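## Task

Move each of the four cases on the low table to a pallet according to the route code on its shipping label: E4 cases to the north pallet (toward the -y end of the track), Y0 cases to the south pallet (toward the +y end). Each must rest directly on the pallet deck, not stacked on another case, and overhang the pallet edge by no more than about a finger's width. The two cases already on each pallet must stay there. A case that has dropped to the floor may be picked up again, but it must finish lid up. At the end the tools must have released everything and moved away; a case that stays in place only because the robot holds it does not count. cam_pallet_north views the -y end and cam_pallet_south the +y end, with +y roughly to the right in both pictures.

## Robot and tools

ROBOT. Two six-joint arms, left_arm and right_arm, each ending in a vacuum tool with four suction cups, each riding its own carriage on one shared track. left_rail carries left_arm on the +y half, right_rail carries right_arm on the -y half. The arm base sits at x = 0, y = its carriage's position_m, z = 0.04 m, facing +x.

FRAME. All reported poses use one world frame fixed to the table: z = 0 is the table top, +z up, +x the direction the arms face, +y to their left. The track lies along y at x = 0, y = 0 at its middle. The table starts at x = 0.50 m and spans y = -0.90 to 0.90 m; beyond that the floor is 0.53 m lower. The names left and right do not match image sides.

TOOL GEOMETRY. The cup point (end_effector_position) is the centre of the four cup rims; cups point along its +z. In cup-point axes the cups sit at x = -62 and +62 mm, y = -104.5 mm (channel a) and +104.5 mm (channel b); together the rims cover 227 mm by 312 mm. Each cup is 103 mm across and compresses up to about 21 mm under pressure or vacuum.

execute_actions. Argument actions: a list run in order; an empty list just returns state and images. Each action may hold rows, steps, until, and device commands for left_rail / right_rail.
- rows: 1 to 15 rows, each used for one control step of 1/30 s. Every row has exactly 16 numbers in [-1, 1], covering both arms always: left dx, dy, dz, rx, ry, rz, left suction_a, suction_b, then the same eight for the right arm. dx..rz are an offset, not a pose: the target relative to where that cup point was measured at the start of the action (for a call's first action, the last reported pose), expressed in the cup point's own axes. Each row is measured from that same start, not from the previous row. Scale: 1.0 equals 0.6 m for dx, dy, dz and 180 degrees for the rotation vector rx, ry, rz. The suction values are absolute: 1 switches the channel on, 0 off (above 0.01 counts as on); they persist, so repeat an arm's current values to leave its tool unchanged.
- steps: 1 to 450 control steps, at least one per row, default 15. After the rows run out the arm keeps heading to the last row's target.
- until: ends the action early when all given conditions hold, e.g. {"left_rail": {"position_status": ["!=", "moving"]}} or {"all": {"status": "ended"}}. Numbers need a comparison ("=", "!=", "<", "<=", ">", ">="). It does not halt the arms.
- Rail commands: {"left_rail": {"position_m": p, "speed_m_s": v}}; position_m is an absolute carriage place, left_rail 0.6 to 3 m, right_rail -3 to -0.6 m; speed_m_s 0.01 to 1 (starts at 1, kept until changed); {"stop": true} halts it. Acceleration is 2 m/s2. An out-of-range value or unknown name rejects the whole call. Rows never move carriages, but a moving carriage adds its travel to its arm's tool.

MOTION LIMITS. Each step the commanded pose is clipped to 100 mm and 16 degrees from the measured one; damped IK follows, favouring position over orientation. Big moves may be unfinished when results return; send the remainder next. Ramp offsets gradually (about 0.01 per row) so held cases don't shake loose. Reported cup positions can be off, more at long reach.

RESULTS. State lines give per-arm position (m), quat wxyz and velocities; Hand target lines give current controller targets; Joint positions/velocities list rail then six joints; Wrist force/torque in tool axes (offset up to ~10 N, saturates ~200 N; "no reading" is fine). suction_measured_a/b shows vacuum (0 none, 0.83+ airtight, cardboard lower; settles in ~1.3 s); part_present_a/b is 1 above 0.09. Carriage position_status: moving, done, stopped, contact_stop (blocked, may roll back), time_out, stopped_with_arm (its arm was held back; send followable rows, then resend), stopped_for_other_arm (clearance check; move arms apart, wait 30 steps, resend). position_answer: taken or not_taken. A "pose unreachable" line means the clearance check altered or blocked that arm's command.

GRIPPING. Switch a channel on and press both its cups flat and fully onto a smooth surface; edges, holes or gaps leak. Pull per sealed cup is about 381 N at reading 0.7. To release: lower in small steps until contact, then in one action switch both channels off and back straight away. A cup sealed to the table pins the tool; turn it off.

AVOID. Outside force of 400 N or joint torque at its limit (686/686/402/99.5/99.5/99.5 N m) stops the arm 10 s. While part_present is 1, 11.5 kg is assumed carried and subtracted from the force count. Never let the arms, tools, cameras, carriages or held cases collide or press on each other; handovers: set down, giving tool off first, lift it clear. Don't drop, slam or knock cases out of the work area.

OTHER TOOLS. zoom_image: camera (cam_high, cam_low, cam_pallet_north, cam_pallet_south, cam_left_wrist, cam_right_wrist), region [x0, y0, x1, y1] in pixels, at most 504 by 504. read_manual: licence texts only. finished_scene: scene number 1 or 2; irreversible, call only once cases rest stably and tools are clear and carriages have arrived. Camera calibrations (K, distortion, T_world_to_cam) are supplied for projecting points.

Each tool is called as a command line: name --argument value for each argument, lists and objects as JSON in quotes; but a table of rows of numbers goes row by row, as --pt "numbers of a row", without its own name.

## Session

execute_actions --actions '[]'

Scene clock: 0.00 s.
left_arm: end_effector_position=(+0.8491, +0.6900, +0.4388) suction_measured_a=0.00 part_present_a=0 suction_measured_b=0.00 part_present_b=0 end_effector_quat_wxyz=(-0.001, +0.001, +1.000, +0.000) end_effector_velocity=(-0.000, +0.000, +0.000) end_effector_angular_velocity=(-0.000, -0.000, +0.000) | right_arm: end_effector_position=(+0.8508, -2.2872, +0.4408) suction_measured_a=0.00 part_present_a=0 suction_measured_b=0.00 part_present_b=0 end_effector_quat_wxyz=(+0.001, -0.000, +1.000, +0.000) end_effector_velocity=(+0.000, -0.000, -0.000) end_effector_angular_velocity=(+0.000, +0.000, -0.000)
Joint positions: left_arm=[ 0.691 -0.24  -1.498  2.093 -2.165 -1.571  1.333] | right_arm=[-2.287 -0.239 -1.498  2.091 -2.165 -1.569  1.332]
Joint velocities: left_arm=[ 0.  0. -0.  0. -0.  0.  0.] | right_arm=[ 0. -0.  0. -0.  0.  0. -0.]
Wrist force (N, on the end effector, along its own x y z axes, offset not removed): no reading
Wrist torque (N m, same axes, about the end effector's origin, offset not removed): no reading
Hand target (left_arm): +0.849, +0.690, +0.439; -0.001, +0.001, +1.000, +0.000
Hand target (right_arm): +0.851, -2.287, +0.441; +0.001, -0.000, +1.000, +0.000
left_rail: position_m=0.691 position_m_goal=0.691 speed_m_s=1.00 position_status=done position_answer=taken refusals=0
right_rail: position_m=-2.287 position_m_goal=-2.287 speed_m_s=1.00 position_status=done position_answer=taken refusals=0
camera_calibration (this result's frames):
cam_left_wrist: T_world_to_cam=[[0.0291367, -0.996345, 0.0803007, 0.607759], [-0.86541, 0.0150574, 0.500837, 0.532131], [-0.500216, -0.0840859, -0.861808, 0.942205], [0, 0, 0, 1]] pos_world=[0.914109, 0.676751, 0.496686]
cam_right_wrist: T_world_to_cam=[[0.0148247, -0.99983, -0.0109762, -2.28588], [-0.855779, -0.0183647, 0.517016, 0.475552], [-0.517129, 0.00172857, -0.855906, 0.912682], [0, 0, 0, 1]] pos_world=[0.912829, -2.27833, 0.510212]

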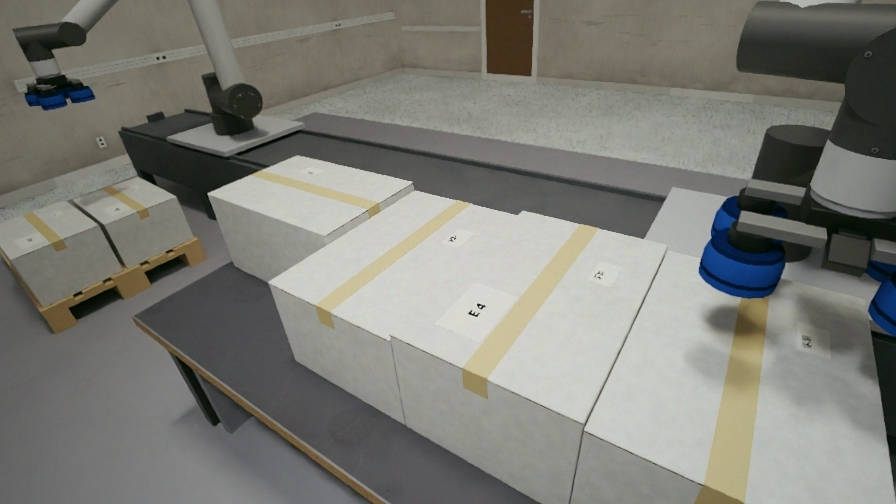

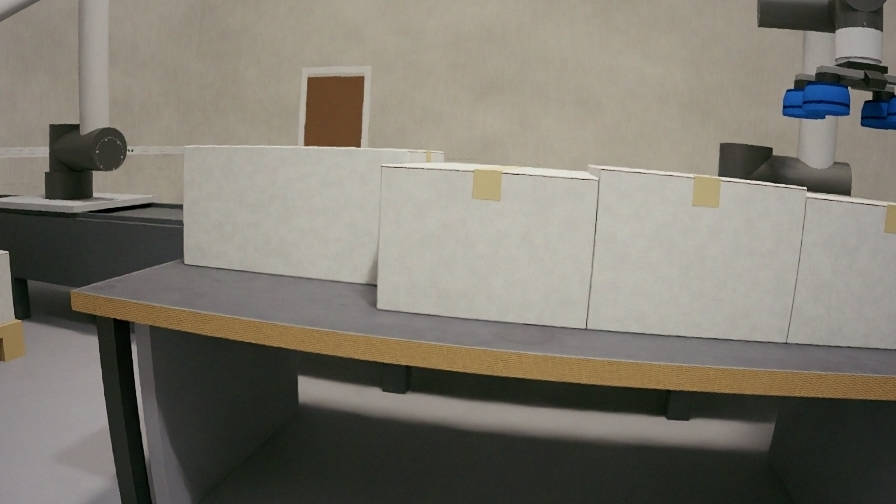

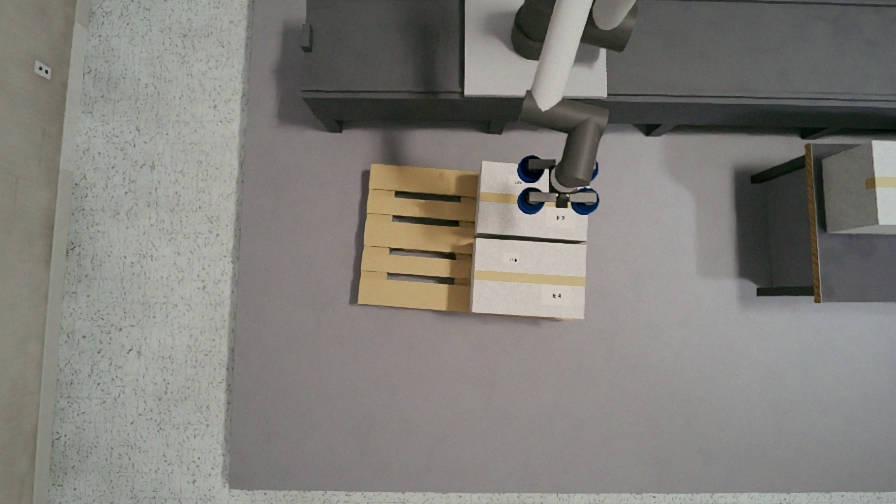

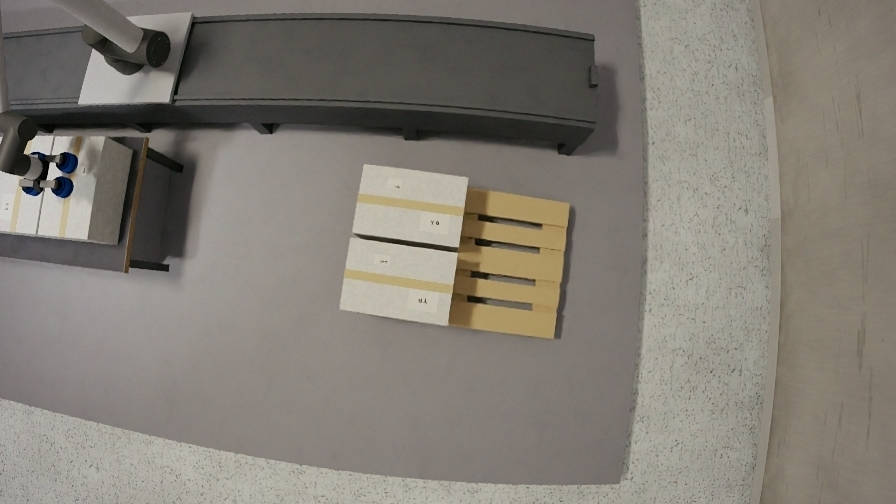

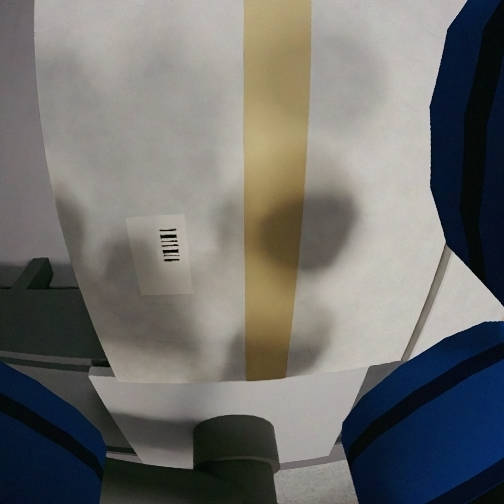

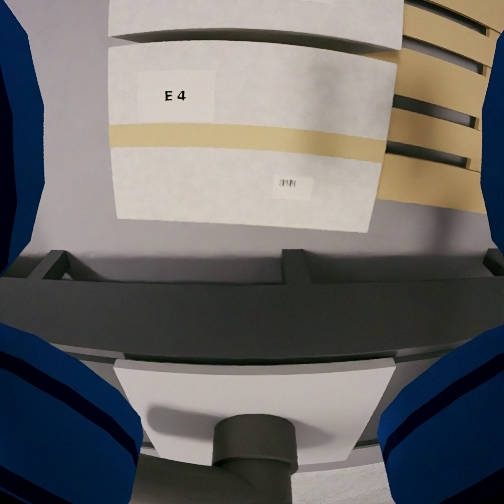

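execute_actions --actions '[{"left_rail":{"position_m":0.6},"rows":[[0.03,-0.1,-0.05,0,0,-0.05,0,0,0,0,0,0,0,0,0,0],[0.3,-0.8,-0.1,0,0,-0.5,0,0,0,0,0,0,0,0,0,0]],"steps":40},{"rows":[[0.7,0.57,0,0,0,-0.5,0,0,0,0,0,0,0,0,0,0]],"steps":45}]'

Scene clock: 3.30 s.
left_arm: end_effector_position=(+0.3131, -0.2873, +0.5021) suction_measured_a=0.00 part_present_a=0 suction_measured_b=0.00 part_present_b=0 end_effector_quat_wxyz=(+0.003, +1.000, -0.020, -0.001) end_effector_velocity=(-0.000, -0.001, -0.000) end_effector_angular_velocity=(+0.007, -0.005, +0.042) | right_arm: end_effector_position=(+0.8508, -2.2872, +0.4408) suction_measured_a=0.00 part_present_a=0 suction_measured_b=0.00 part_present_b=0 end_effector_quat_wxyz=(+0.001, -0.000, +1.000, +0.000) end_effector_velocity=(+0.000, -0.000, -0.000) end_effector_angular_velocity=(+0.000, +0.000, +0.000)
Joint positions: left_arm=[ 0.6   -1.446 -1.438  1.925 -2.064 -1.574 -2.977] | right_arm=[-2.287 -0.239 -1.498  2.091 -2.165 -1.569  1.332]
Joint velocities: left_arm=[ 0.    -0.002  0.001 -0.003  0.007  0.006 -0.044] | right_arm=[ 0. -0.  0. -0.  0.  0. -0.]
Wrist force (N, on the end effector, along its own x y z axes, offset not removed): left_arm=[0.6 -5.8 2.9] | right_arm=[2.4 5.8 -2.9]
Wrist torque (N m, same axes, about the end effector's origin, offset not removed): left_arm=[-0.88 0.06 0.64] | right_arm=[0.90 -1.04 0.33]
Hand target (left_arm): +0.313, -0.287, +0.502; +0.003, +1.000, -0.018, -0.001
Hand target (right_arm): +0.851, -2.287, +0.441; +0.001, -0.000, +1.000, +0.000
Off the commanded pose (left_arm): 0.001 m, 0 deg.
Off the commanded pose (right_arm): 0.000 m, 0 deg.
left_rail: position_m=0.600 position_m_goal=0.600 speed_m_s=1.00 position_status=done position_answer=taken refusals=0
right_rail: position_m=-2.287 position_m_goal=-2.287 speed_m_s=1.00 position_status=done position_answer=taken refusals=0
camera_calibration (this result's frames):
cam_left_wrist: T_world_to_cam=[[0.00821502, 0.997201, 0.0743094, 0.226859], [0.86582, -0.0442719, 0.498393, -0.506605], [0.500288, 0.0602442, -0.863761, 0.375648], [0, 0, 0, 1]] pos_world=[0.248833, -0.271283, 0.560101]
cam_right_wrist: T_world_to_cam=[[0.0148246, -0.99983, -0.0109765, -2.28587], [-0.855779, -0.0183648, 0.517016, 0.475552], [-0.517129, 0.00172887, -0.855906, 0.912682], [0, 0, 0, 1]] pos_world=[0.912829, -2.27833, 0.510212]

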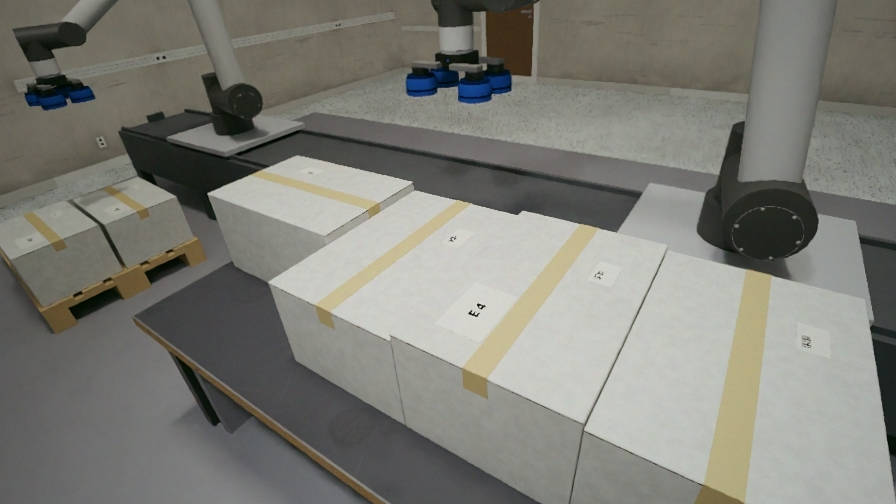

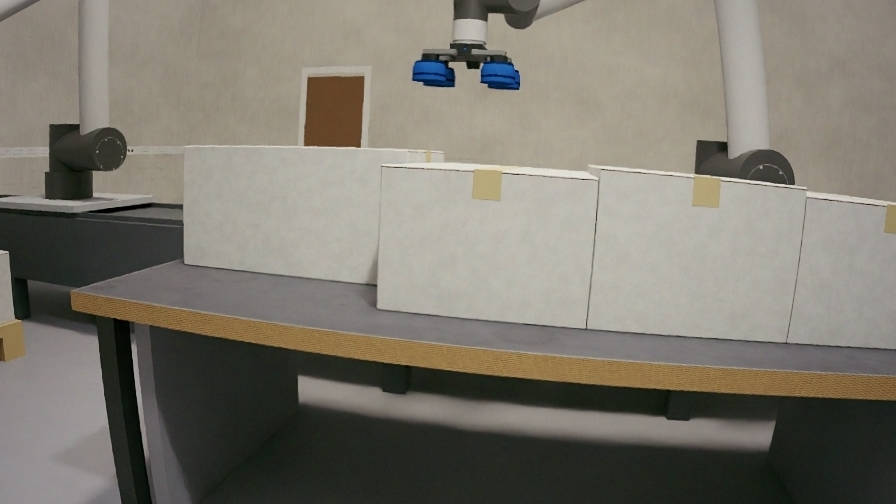

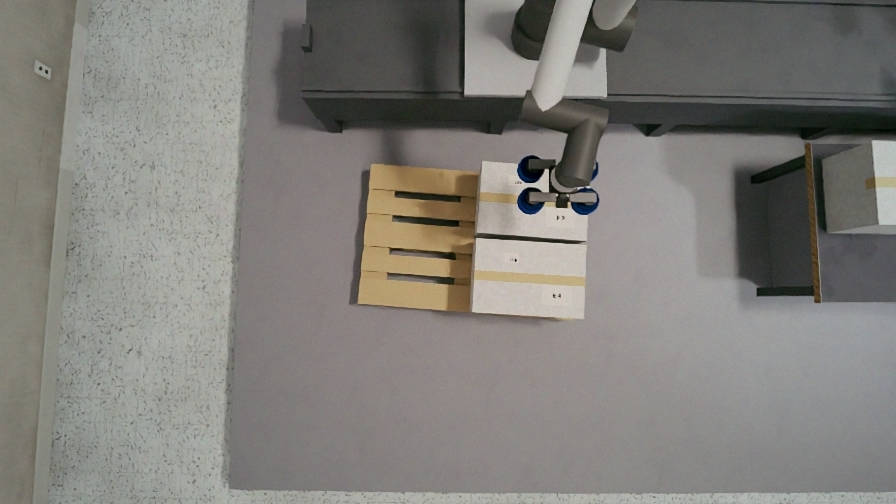

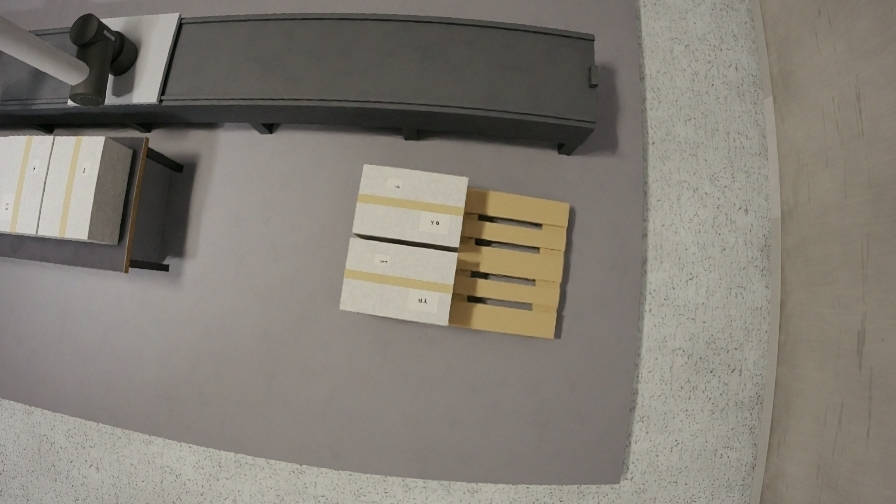

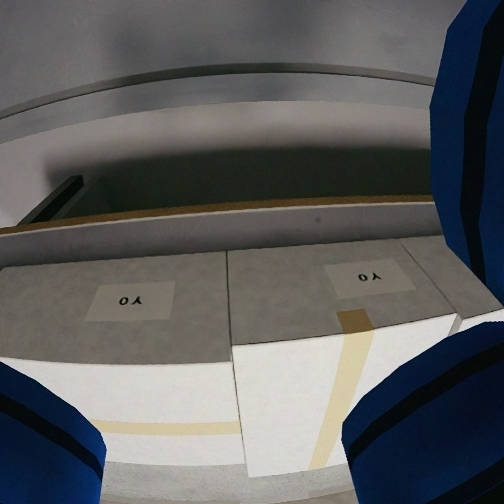

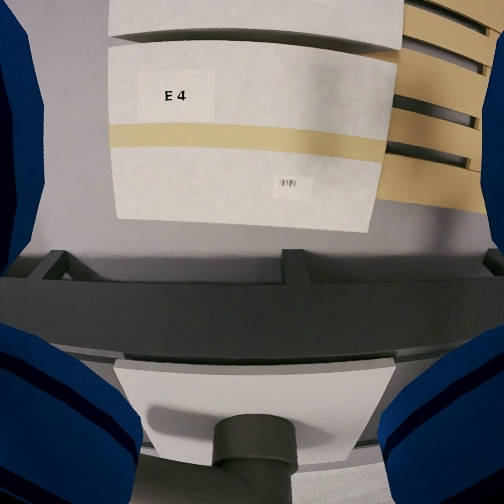

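execute_actions --actions '[{"steps":1},{"rows":[[0.1,-0.04,0,0,0,0,0,0,0,0,0,0,0,0,0,0],[0.892,-0.337,0.17,0.002,0,-0.012,0,0,0,0,0,0,0,0,0,0]],"steps":42}]'

Scene clock: 5.10 s.
left_arm: end_effector_position=(+0.8540, -0.1049, +0.3981) suction_measured_a=0.00 part_present_a=0 suction_measured_b=0.00 part_present_b=0 end_effector_quat_wxyz=(-0.000, +1.000, +0.001, -0.001) end_effector_velocity=(+0.004, -0.000, -0.001) end_effector_angular_velocity=(+0.000, +0.001, -0.001) | right_arm: end_effector_position=(+0.8508, -2.2872, +0.4408) suction_measured_a=0.00 part_present_a=0 suction_measured_b=0.00 part_present_b=0 end_effector_quat_wxyz=(+0.001, -0.000, +1.000, +0.000) end_effector_velocity=(-0.000, +0.000, +0.000) end_effector_angular_velocity=(-0.000, -0.000, +0.000)
Joint positions: left_arm=[ 0.6   -0.872 -1.196  1.763 -2.137 -1.572 -2.445] | right_arm=[-2.287 -0.239 -1.498  2.091 -2.165 -1.569  1.332]
Joint velocities: left_arm=[ 0.     0.002  0.004 -0.005  0.002 -0.     0.003] | right_arm=[ 0.  0. -0.  0. -0. -0. -0.]
Wrist force (N, on the end effector, along its own x y z axes, offset not removed): left_arm=[-0.2 -6.6 2.9] | right_arm=[2.3 3.8 -1.0]
Wrist torque (N m, same axes, about the end effector's origin, offset not removed): left_arm=[-0.97 0.20 0.61] | right_arm=[0.49 -0.99 0.35]
Hand target (left_arm): +0.854, -0.105, +0.398; -0.000, +1.000, +0.001, -0.001
Hand target (right_arm): +0.851, -2.287, +0.441; +0.001, -0.000, +1.000, +0.000
Off the commanded pose (left_arm): 0.001 m, 0 deg.
Off the commanded pose (right_arm): 0.000 m, 0 deg.
left_rail: position_m=0.600 position_m_goal=0.600 speed_m_s=1.00 position_status=done position_answer=taken refusals=0
right_rail: position_m=-2.287 position_m_goal=-2.287 speed_m_s=1.00 position_status=done position_answer=taken refusals=0
camera_calibration (this result's frames):
cam_left_wrist: T_world_to_cam=[[-0.0328002, 0.996178, 0.080953, 0.080529], [0.867022, -0.011932, 0.498128, -0.912534], [0.49719, 0.0865267, -0.863317, 0.00945747], [0, 0, 0, 1]] pos_world=[0.789126, -0.0919279, 0.456204]
cam_right_wrist: T_world_to_cam=[[0.0148248, -0.99983, -0.0109765, -2.28587], [-0.855779, -0.0183649, 0.517016, 0.475551], [-0.517129, 0.00172883, -0.855906, 0.912682], [0, 0, 0, 1]] pos_world=[0.912829, -2.27833, 0.510212]

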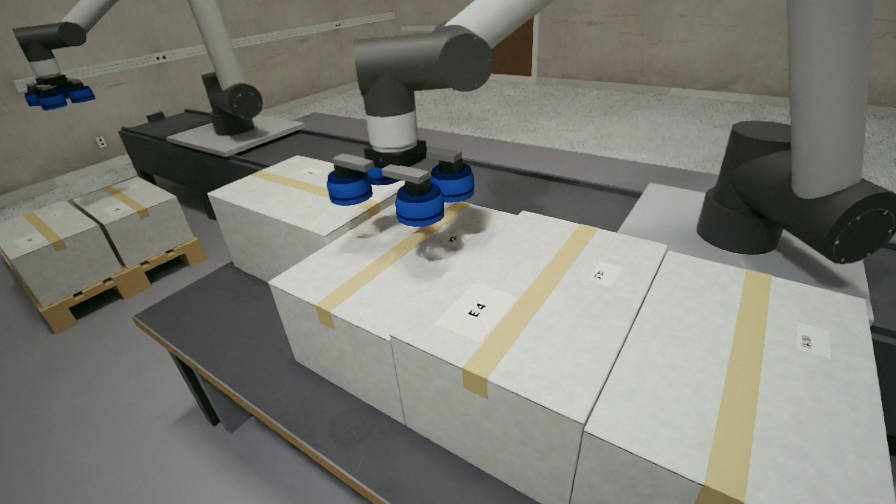

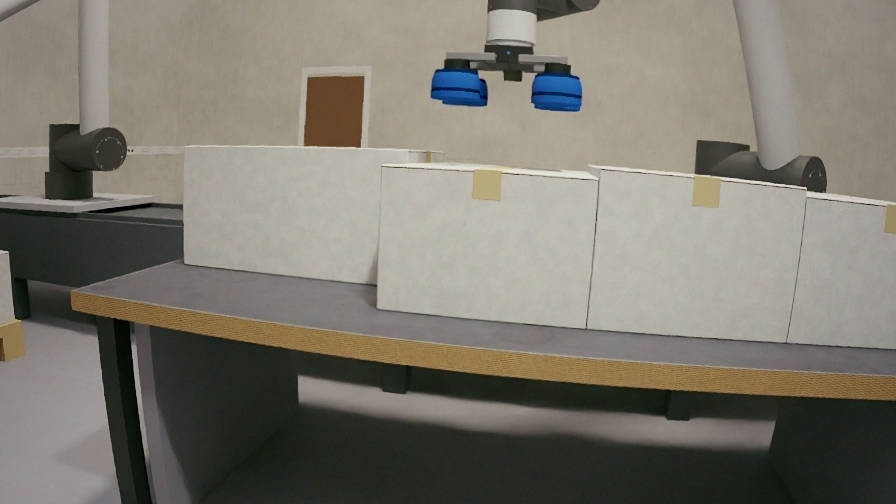

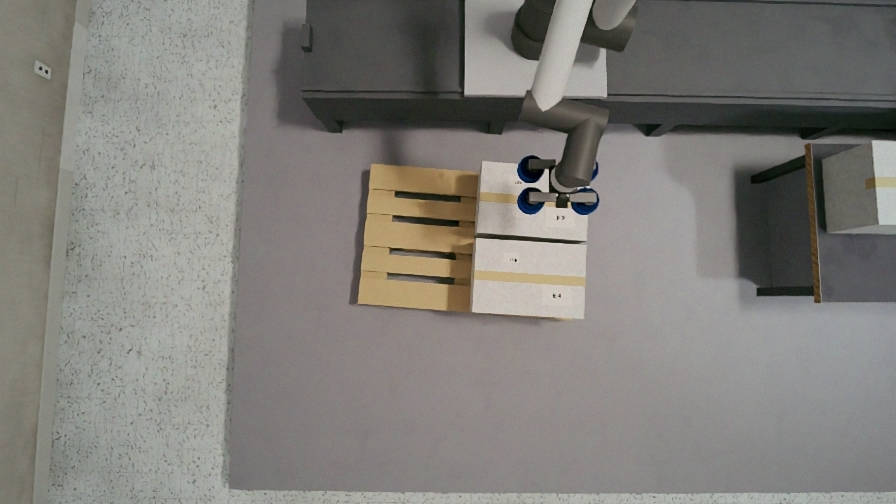

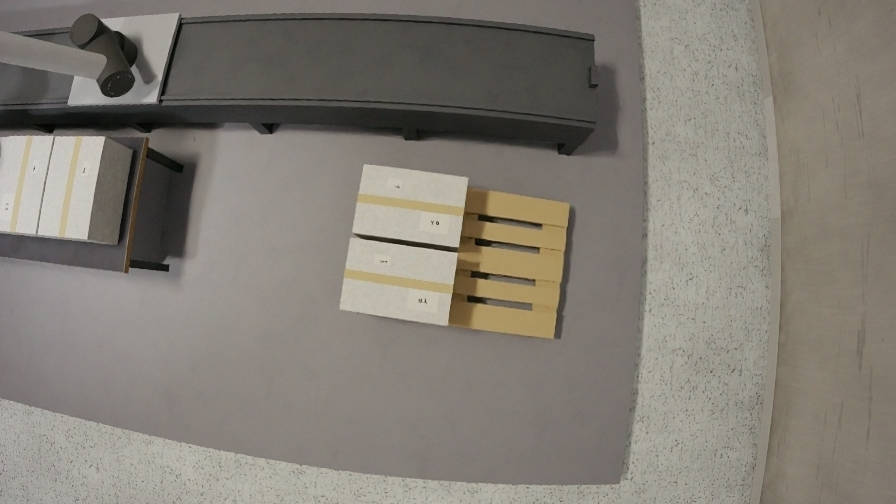

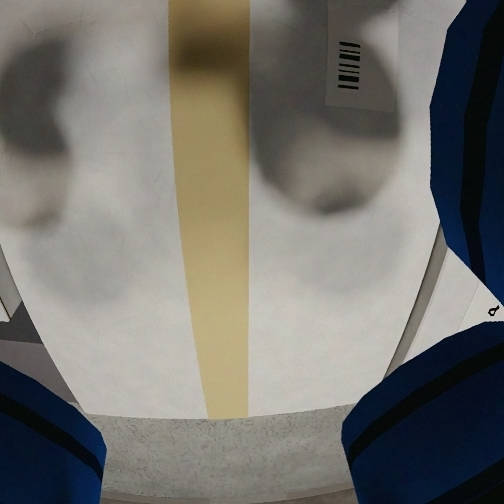

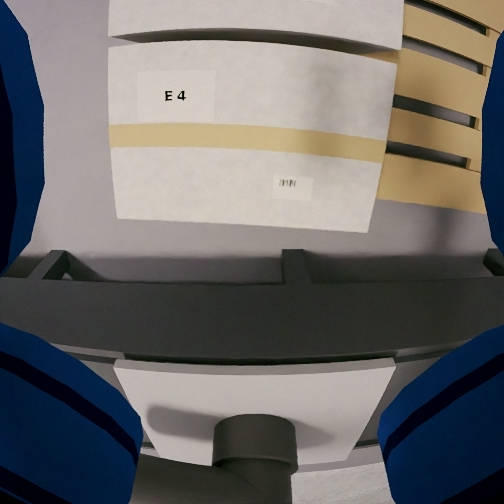

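execute_actions --actions '[{"right_rail":{"position_m":-1.8},"rows":[[0,0,0.03,0,0,0,0,0,0,0,-0.03,0,0,0,0,0],[0,0,0.07,0,0,0,0,0,0,0,-0.05,0,0,0,0,0],[0,0,0.11,0,0,0,0,0,0,0,-0.05,0,0,0,0,0],[0,0,0.14,0,0,0,0,0,0,0,-0.05,0,0,0,0,0],[0,0,0.16,0,0,0,0,0,0,0,-0.05,0,0,0,0,0],[0,0,0.175,0,0,0,1,1,0,0,-0.05,0,0,0,0,0],[0,0,0.185,0,0,0,1,1,0,0,-0.05,0,0,0,0,0],[0,0,0.195,0,0,0,1,1,0,0,-0.05,0,0,0,0,0],[0,0,0.205,0,0,0,1,1,0,0,-0.05,0,0,0,0,0],[0,0,0.215,0,0,0,1,1,0,0,-0.05,0,0,0,0,0],[0,0,0.223,0,0,0,1,1,0,0,-0.05,0,0,0,0,0],[0,0,0.23,0,0,0,1,1,0,0,-0.05,0,0,0,0,0],[0,0,0.235,0,0,0,1,1,0,0,-0.05,0,0,0,0,0]],"steps":38}]'

zoom_image --camera "cam_low" --region '[340, 120, 640, 350]'

zoom_image --camera "cam_pallet_south" --region '[330, 150, 590, 350]'

zoom_image --camera "cam_pallet_north" --region '[340, 140, 600, 340]'

Scene clock: 6.97 s.
left_arm: end_effector_position=(+0.8536, -0.1050, +0.2573) suction_measured_a=0.90 part_present_a=1 suction_measured_b=0.90 part_present_b=1 end_effector_quat_wxyz=(-0.000, +1.000, +0.001, -0.001) end_effector_velocity=(+0.000, -0.000, +0.000) end_effector_angular_velocity=(-0.000, -0.000, -0.000) | right_arm: end_effector_position=(+0.8508, -1.7995, +0.4708) suction_measured_a=0.00 part_present_a=0 suction_measured_b=0.00 part_present_b=0 end_effector_quat_wxyz=(+0.001, -0.000, +1.000, +0.000) end_effector_velocity=(+0.000, -0.000, -0.000) end_effector_angular_velocity=(-0.000, +0.000, -0.000)
Joint positions: left_arm=[ 0.6   -0.872 -1.093  1.842 -2.318 -1.572 -2.445] | right_arm=[-1.8   -0.239 -1.52   2.066 -2.118 -1.569  1.332]
Joint velocities: left_arm=[ 0.  0.  0. -0. -0.  0.  0.] | right_arm=[ 0.  0.  0. -0.  0. -0.  0.]
Wrist force (N, on the end effector, along its own x y z axes, offset not removed): left_arm=[-1.0 -6.0 -8.4] | right_arm=[3.8 -2.5 -7.0]
Wrist torque (N m, same axes, about the end effector's origin, offset not removed): left_arm=[-1.30 3.78 0.67] | right_arm=[-0.27 -1.30 0.14]
Hand target (left_arm): +0.854, -0.105, +0.257; -0.000, +1.000, +0.001, -0.001
Hand target (right_arm): +0.851, -1.800, +0.471; +0.001, -0.000, +1.000, +0.000
Off the commanded pose (left_arm): 0.000 m, 0 deg.
Off the commanded pose (right_arm): 0.000 m, 0 deg.
left_rail: position_m=0.600 position_m_goal=0.600 speed_m_s=1.00 position_status=done position_answer=taken refusals=0
right_rail: position_m=-1.800 position_m_goal=-1.800 speed_m_s=1.00 position_status=done position_answer=taken refusals=0
camera_calibration (this result's frames):
cam_left_wrist: T_world_to_cam=[[-0.0327471, 0.996185, 0.0808944, 0.0919423], [0.866998, -0.0119528, 0.498167, -0.842111], [0.497234, 0.0864488, -0.863299, -0.11198], [0, 0, 0, 1]] pos_world=[0.7888, -0.0919766, 0.315403]
cam_right_wrist: T_world_to_cam=[[0.0148608, -0.999829, -0.0109668, -1.79804], [-0.855797, -0.0183907, 0.516984, 0.468941], [-0.517098, 0.00170257, -0.855925, 0.937481], [0, 0, 0, 1]] pos_world=[0.912808, -1.7907, 0.540259]

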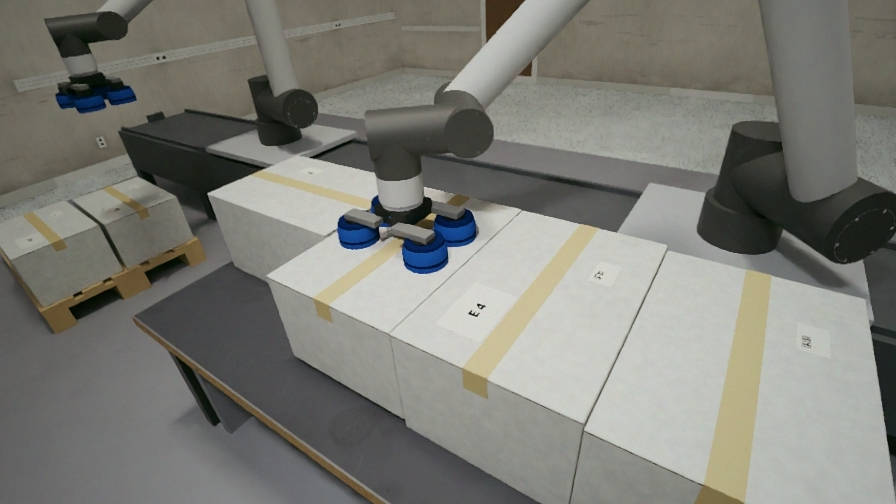

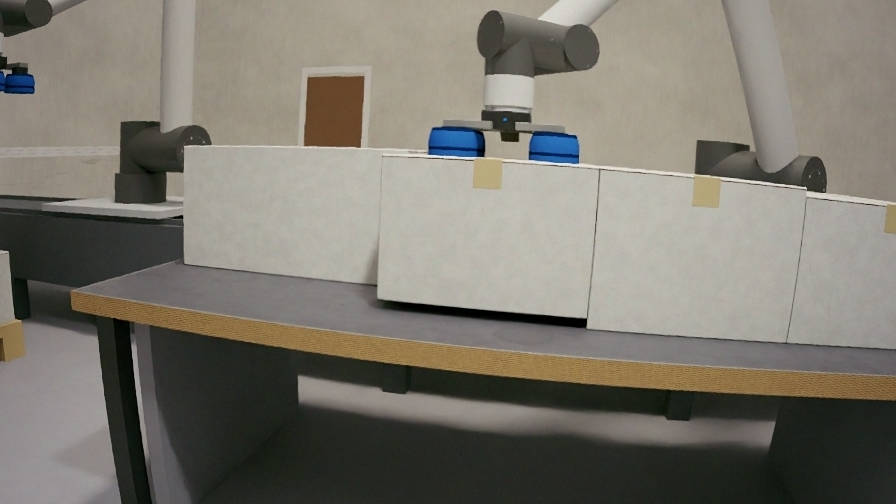

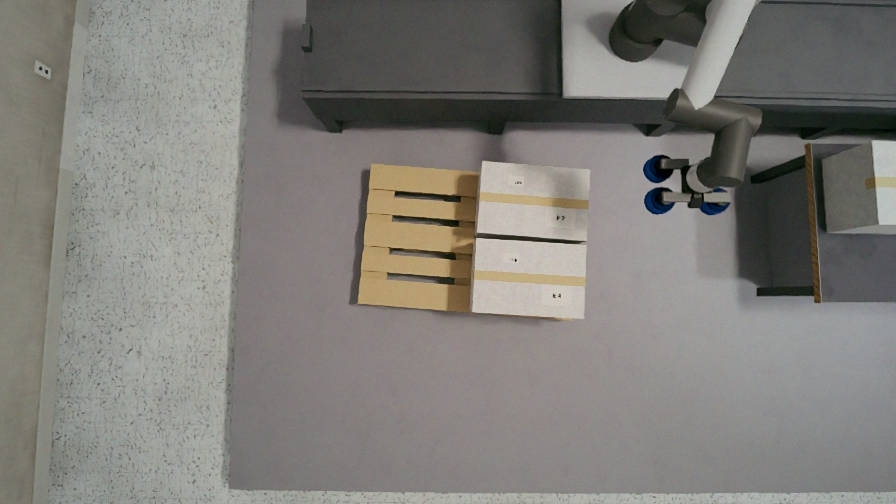

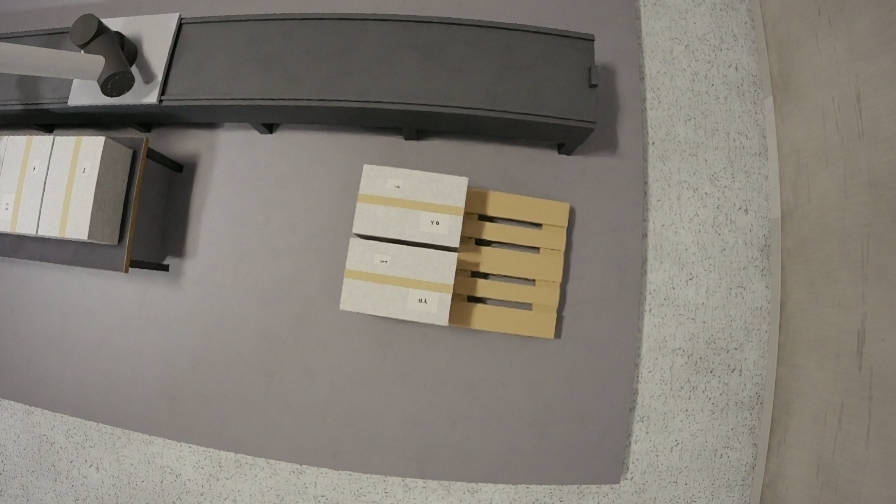

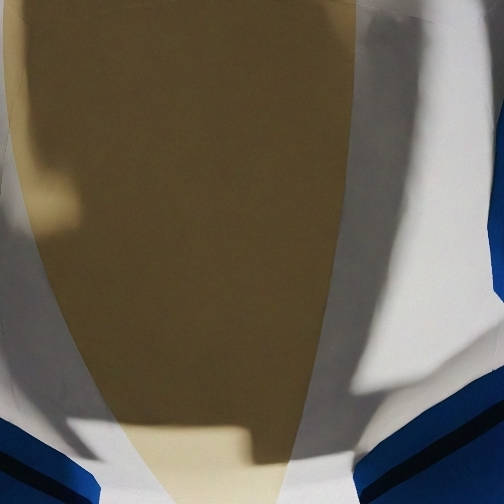

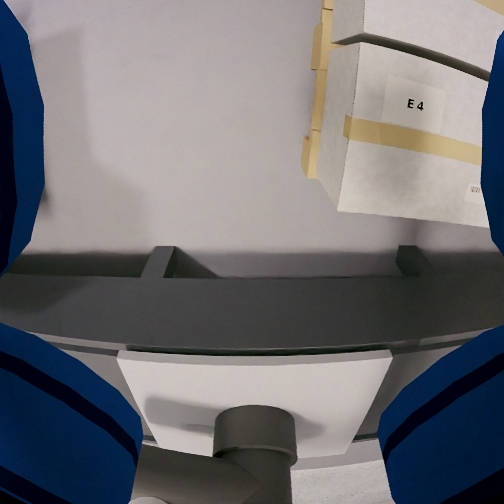

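Region (340, 120, 640, 350) of cam_low's 896x504 image, scaled by 1.680, with more detail than that image has; it fills the top 386 rows of this view, and the rest is white.

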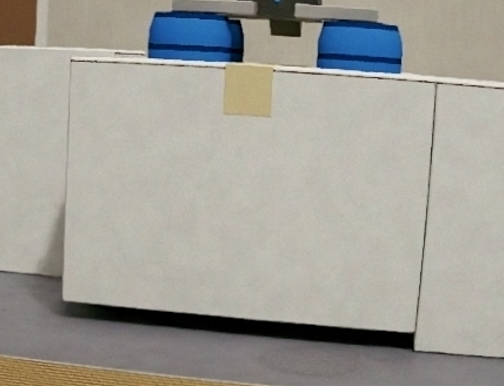

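Region (330, 150, 590, 350) of cam_pallet_south's 896x504 image, scaled by 1.938, with more detail than that image has; it fills the top 388 rows of this view, and the rest is white.

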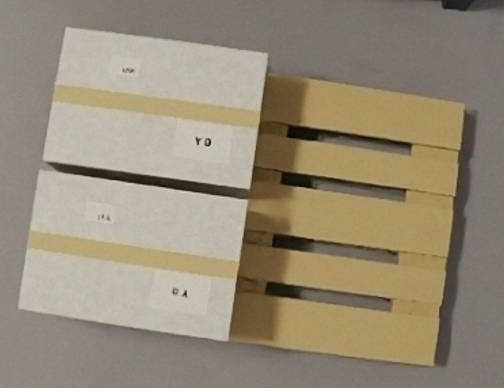

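Region (340, 140, 600, 340) of cam_pallet_north's 896x504 image, scaled by 1.938, with more detail than that image has; it fills the top 388 rows of this view, and the rest is white.

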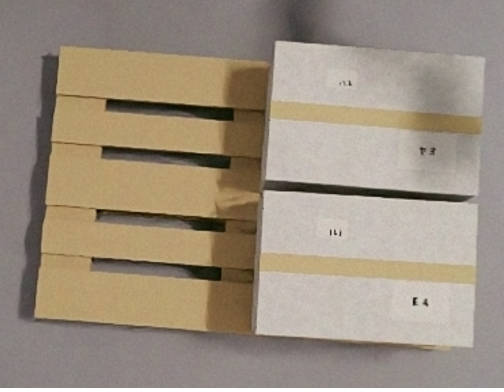

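execute_actions --actions '[{"rows":[[0,0,-0.01,0,0,0,1,1,0,0,0,0,0,0,0,0],[0,0,-0.03,0,0,0,1,1,0,0,0,0,0,0,0,0],[0,0,-0.06,0,0,0,1,1,0,0,0,0,0,0,0,0],[0,0,-0.09,0,0,0,1,1,0,0,0,0,0,0,0,0],[0,0,-0.13,0,0,0,1,1,0,0,0,0,0,0,0,0],[0,0,-0.17,0,0,0,1,1,0,0,0,0,0,0,0,0],[0,0,-0.22,0,0,0,1,1,0,0,0,0,0,0,0,0],[0,0,-0.27,0,0,0,1,1,0,0,0,0,0,0,0,0],[0,0,-0.32,0,0,0,1,1,0,0,0,0,0,0,0,0],[0,0,-0.37,0,0,0,1,1,0,0,0,0,0,0,0,0],[0,0,-0.42,0,0,0,1,1,0,0,0,0,0,0,0,0],[0,0,-0.47,0,0,0,1,1,0,0,0,0,0,0,0,0],[0,0,-0.52,0,0,0,1,1,0,0,0,0,0,0,0,0],[0,0,-0.56,0,0,0,1,1,0,0,0,0,0,0,0,0]],"steps":28},{"left_rail":{"position_m":3.0},"rows":[[0.01,-0.03,0,0,0,0,1,1,0,0,0,0,0,0,0,0],[0.03,-0.07,0,0,0,0,1,1,0,0.03,0,0,0,0,0,0],[0.05,-0.12,0,0,0,0,1,1,0,0.08,0,0,0,0,0,0],[0.3,-0.67,0,0,0,0,1,1,0,0.6,0,0,0,0,0,0]],"steps":12},{"right_rail":{"position_m":-0.6},"steps":28},{"rows":[[0.01,-0.03,0.03,0,0,0.03,1,1,0,0.05,0,0,0,0,0,0],[0.03,-0.07,0.07,0,0,0.06,1,1,0,0.1,0,0,0,0,0,0],[0.05,-0.12,0.12,0,0,0.1,1,1,0,0.2,0,0,0,0,0,0],[0.295,-0.67,0.6,0,0,0.52,1,1,-0.024,0.875,0.1,0,0,0,0,0]],"steps":55}]'

Scene clock: 12.10 s.
left_arm: end_effector_position=(+1.2081, +3.0992, +0.2308) suction_measured_a=0.90 part_present_a=1 suction_measured_b=0.90 part_present_b=1 end_effector_quat_wxyz=(+0.001, +0.685, -0.728, -0.000) end_effector_velocity=(+0.000, -0.000, -0.000) end_effector_angular_velocity=(+0.000, +0.000, -0.001) | right_arm: end_effector_position=(+0.8646, +0.2860, +0.4109) suction_measured_a=0.00 part_present_a=0 suction_measured_b=0.00 part_present_b=0 end_effector_quat_wxyz=(+0.000, -0.000, +1.000, +0.001) end_effector_velocity=(-0.000, +0.000, -0.000) end_effector_angular_velocity=(-0.000, +0.000, +0.000)
Joint positions: left_arm=[ 3.    -0.084 -0.978  1.683 -2.273 -1.572 -0.023] | right_arm=[-0.6    0.634 -1.07   1.546 -2.048 -1.57   2.205]
Joint velocities: left_arm=[ 0.    -0.     0.    -0.     0.     0.     0.001] | right_arm=[ 0.  0.  0. -0.  0. -0.  0.]
Wrist force (N, on the end effector, along its own x y z axes, offset not removed): left_arm=[4.8 -5.3 -5.7] | right_arm=[1.5 8.7 -7.3]
Wrist torque (N m, same axes, about the end effector's origin, offset not removed): left_arm=[-1.20 3.96 0.76] | right_arm=[1.24 -0.95 0.24]
Hand target (left_arm): +1.208, +3.099, +0.231; +0.001, +0.685, -0.728, -0.000
Hand target (right_arm): +0.865, +0.286, +0.411; +0.000, -0.000, +1.000, +0.001
Off the commanded pose (left_arm): 0.001 m, 0 deg.
Off the commanded pose (right_arm): 0.001 m, 0 deg.
left_rail: position_m=3.000 position_m_goal=3.000 speed_m_s=1.00 position_status=done position_answer=taken refusals=0
right_rail: position_m=-0.600 position_m_goal=-0.600 speed_m_s=1.00 position_status=done position_answer=taken refusals=0
camera_calibration (this result's frames):
cam_left_wrist: T_world_to_cam=[[0.99646, -0.0295879, 0.0786884, -1.15009], [-0.0651921, -0.862947, 0.501071, 2.66498], [0.0530782, -0.504427, -0.861821, 1.77931], [0, 0, 0, 1]] pos_world=[1.22531, 3.16324, 0.288605]
cam_right_wrist: T_world_to_cam=[[0.0148096, -0.999816, -0.0121659, 0.286774], [-0.855087, -0.0189706, 0.518138, 0.549217], [-0.518274, 0.00272948, -0.855211, 0.890197], [0, 0, 0, 1]] pos_world=[0.926747, 0.294711, 0.480225]

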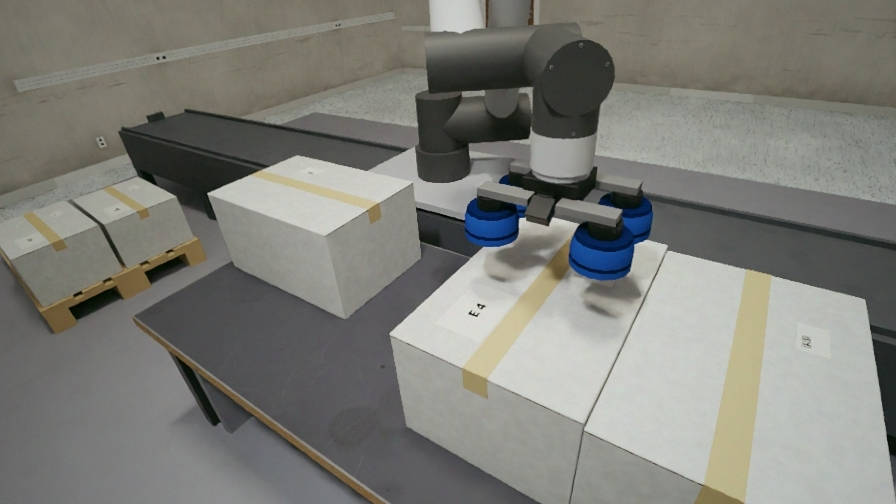

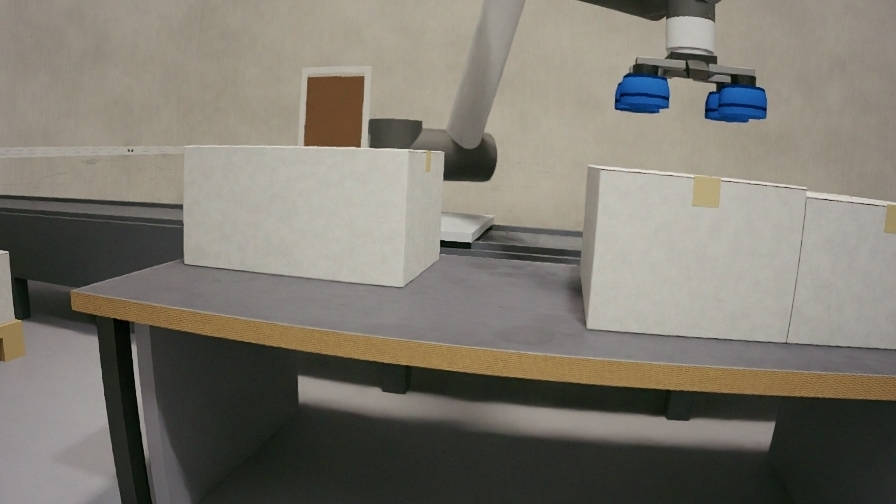

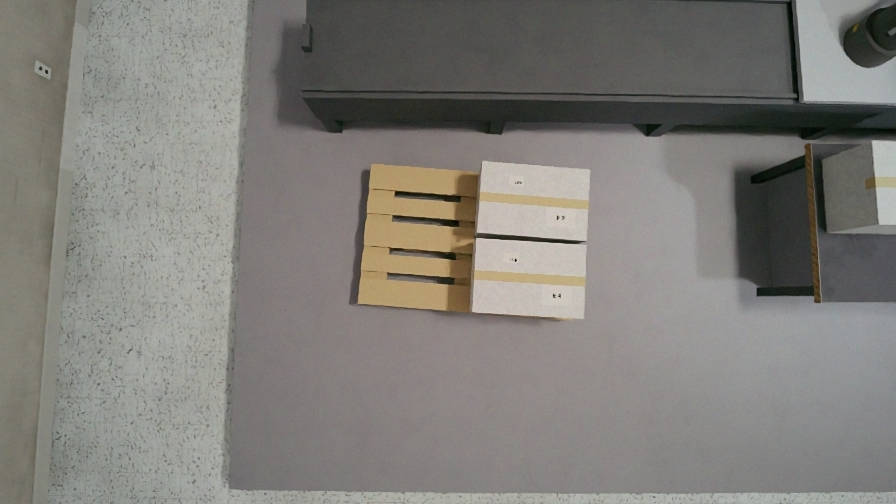

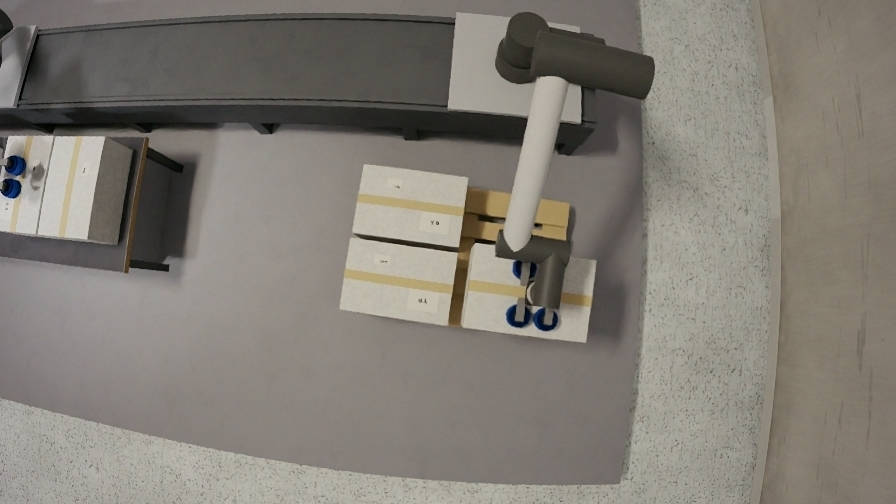

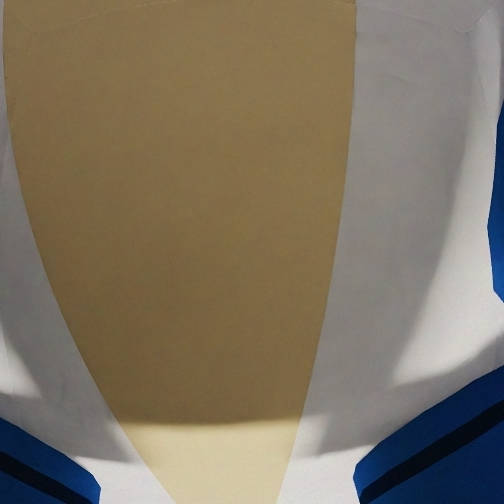

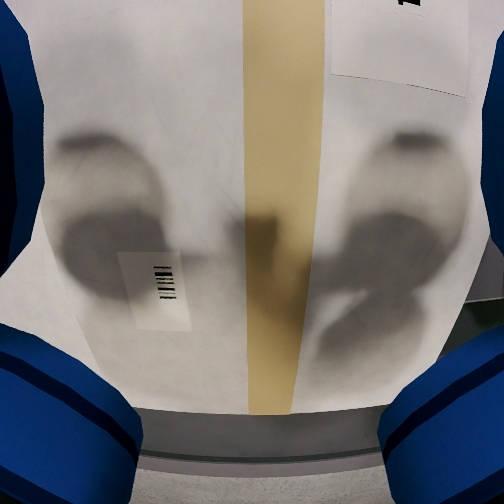

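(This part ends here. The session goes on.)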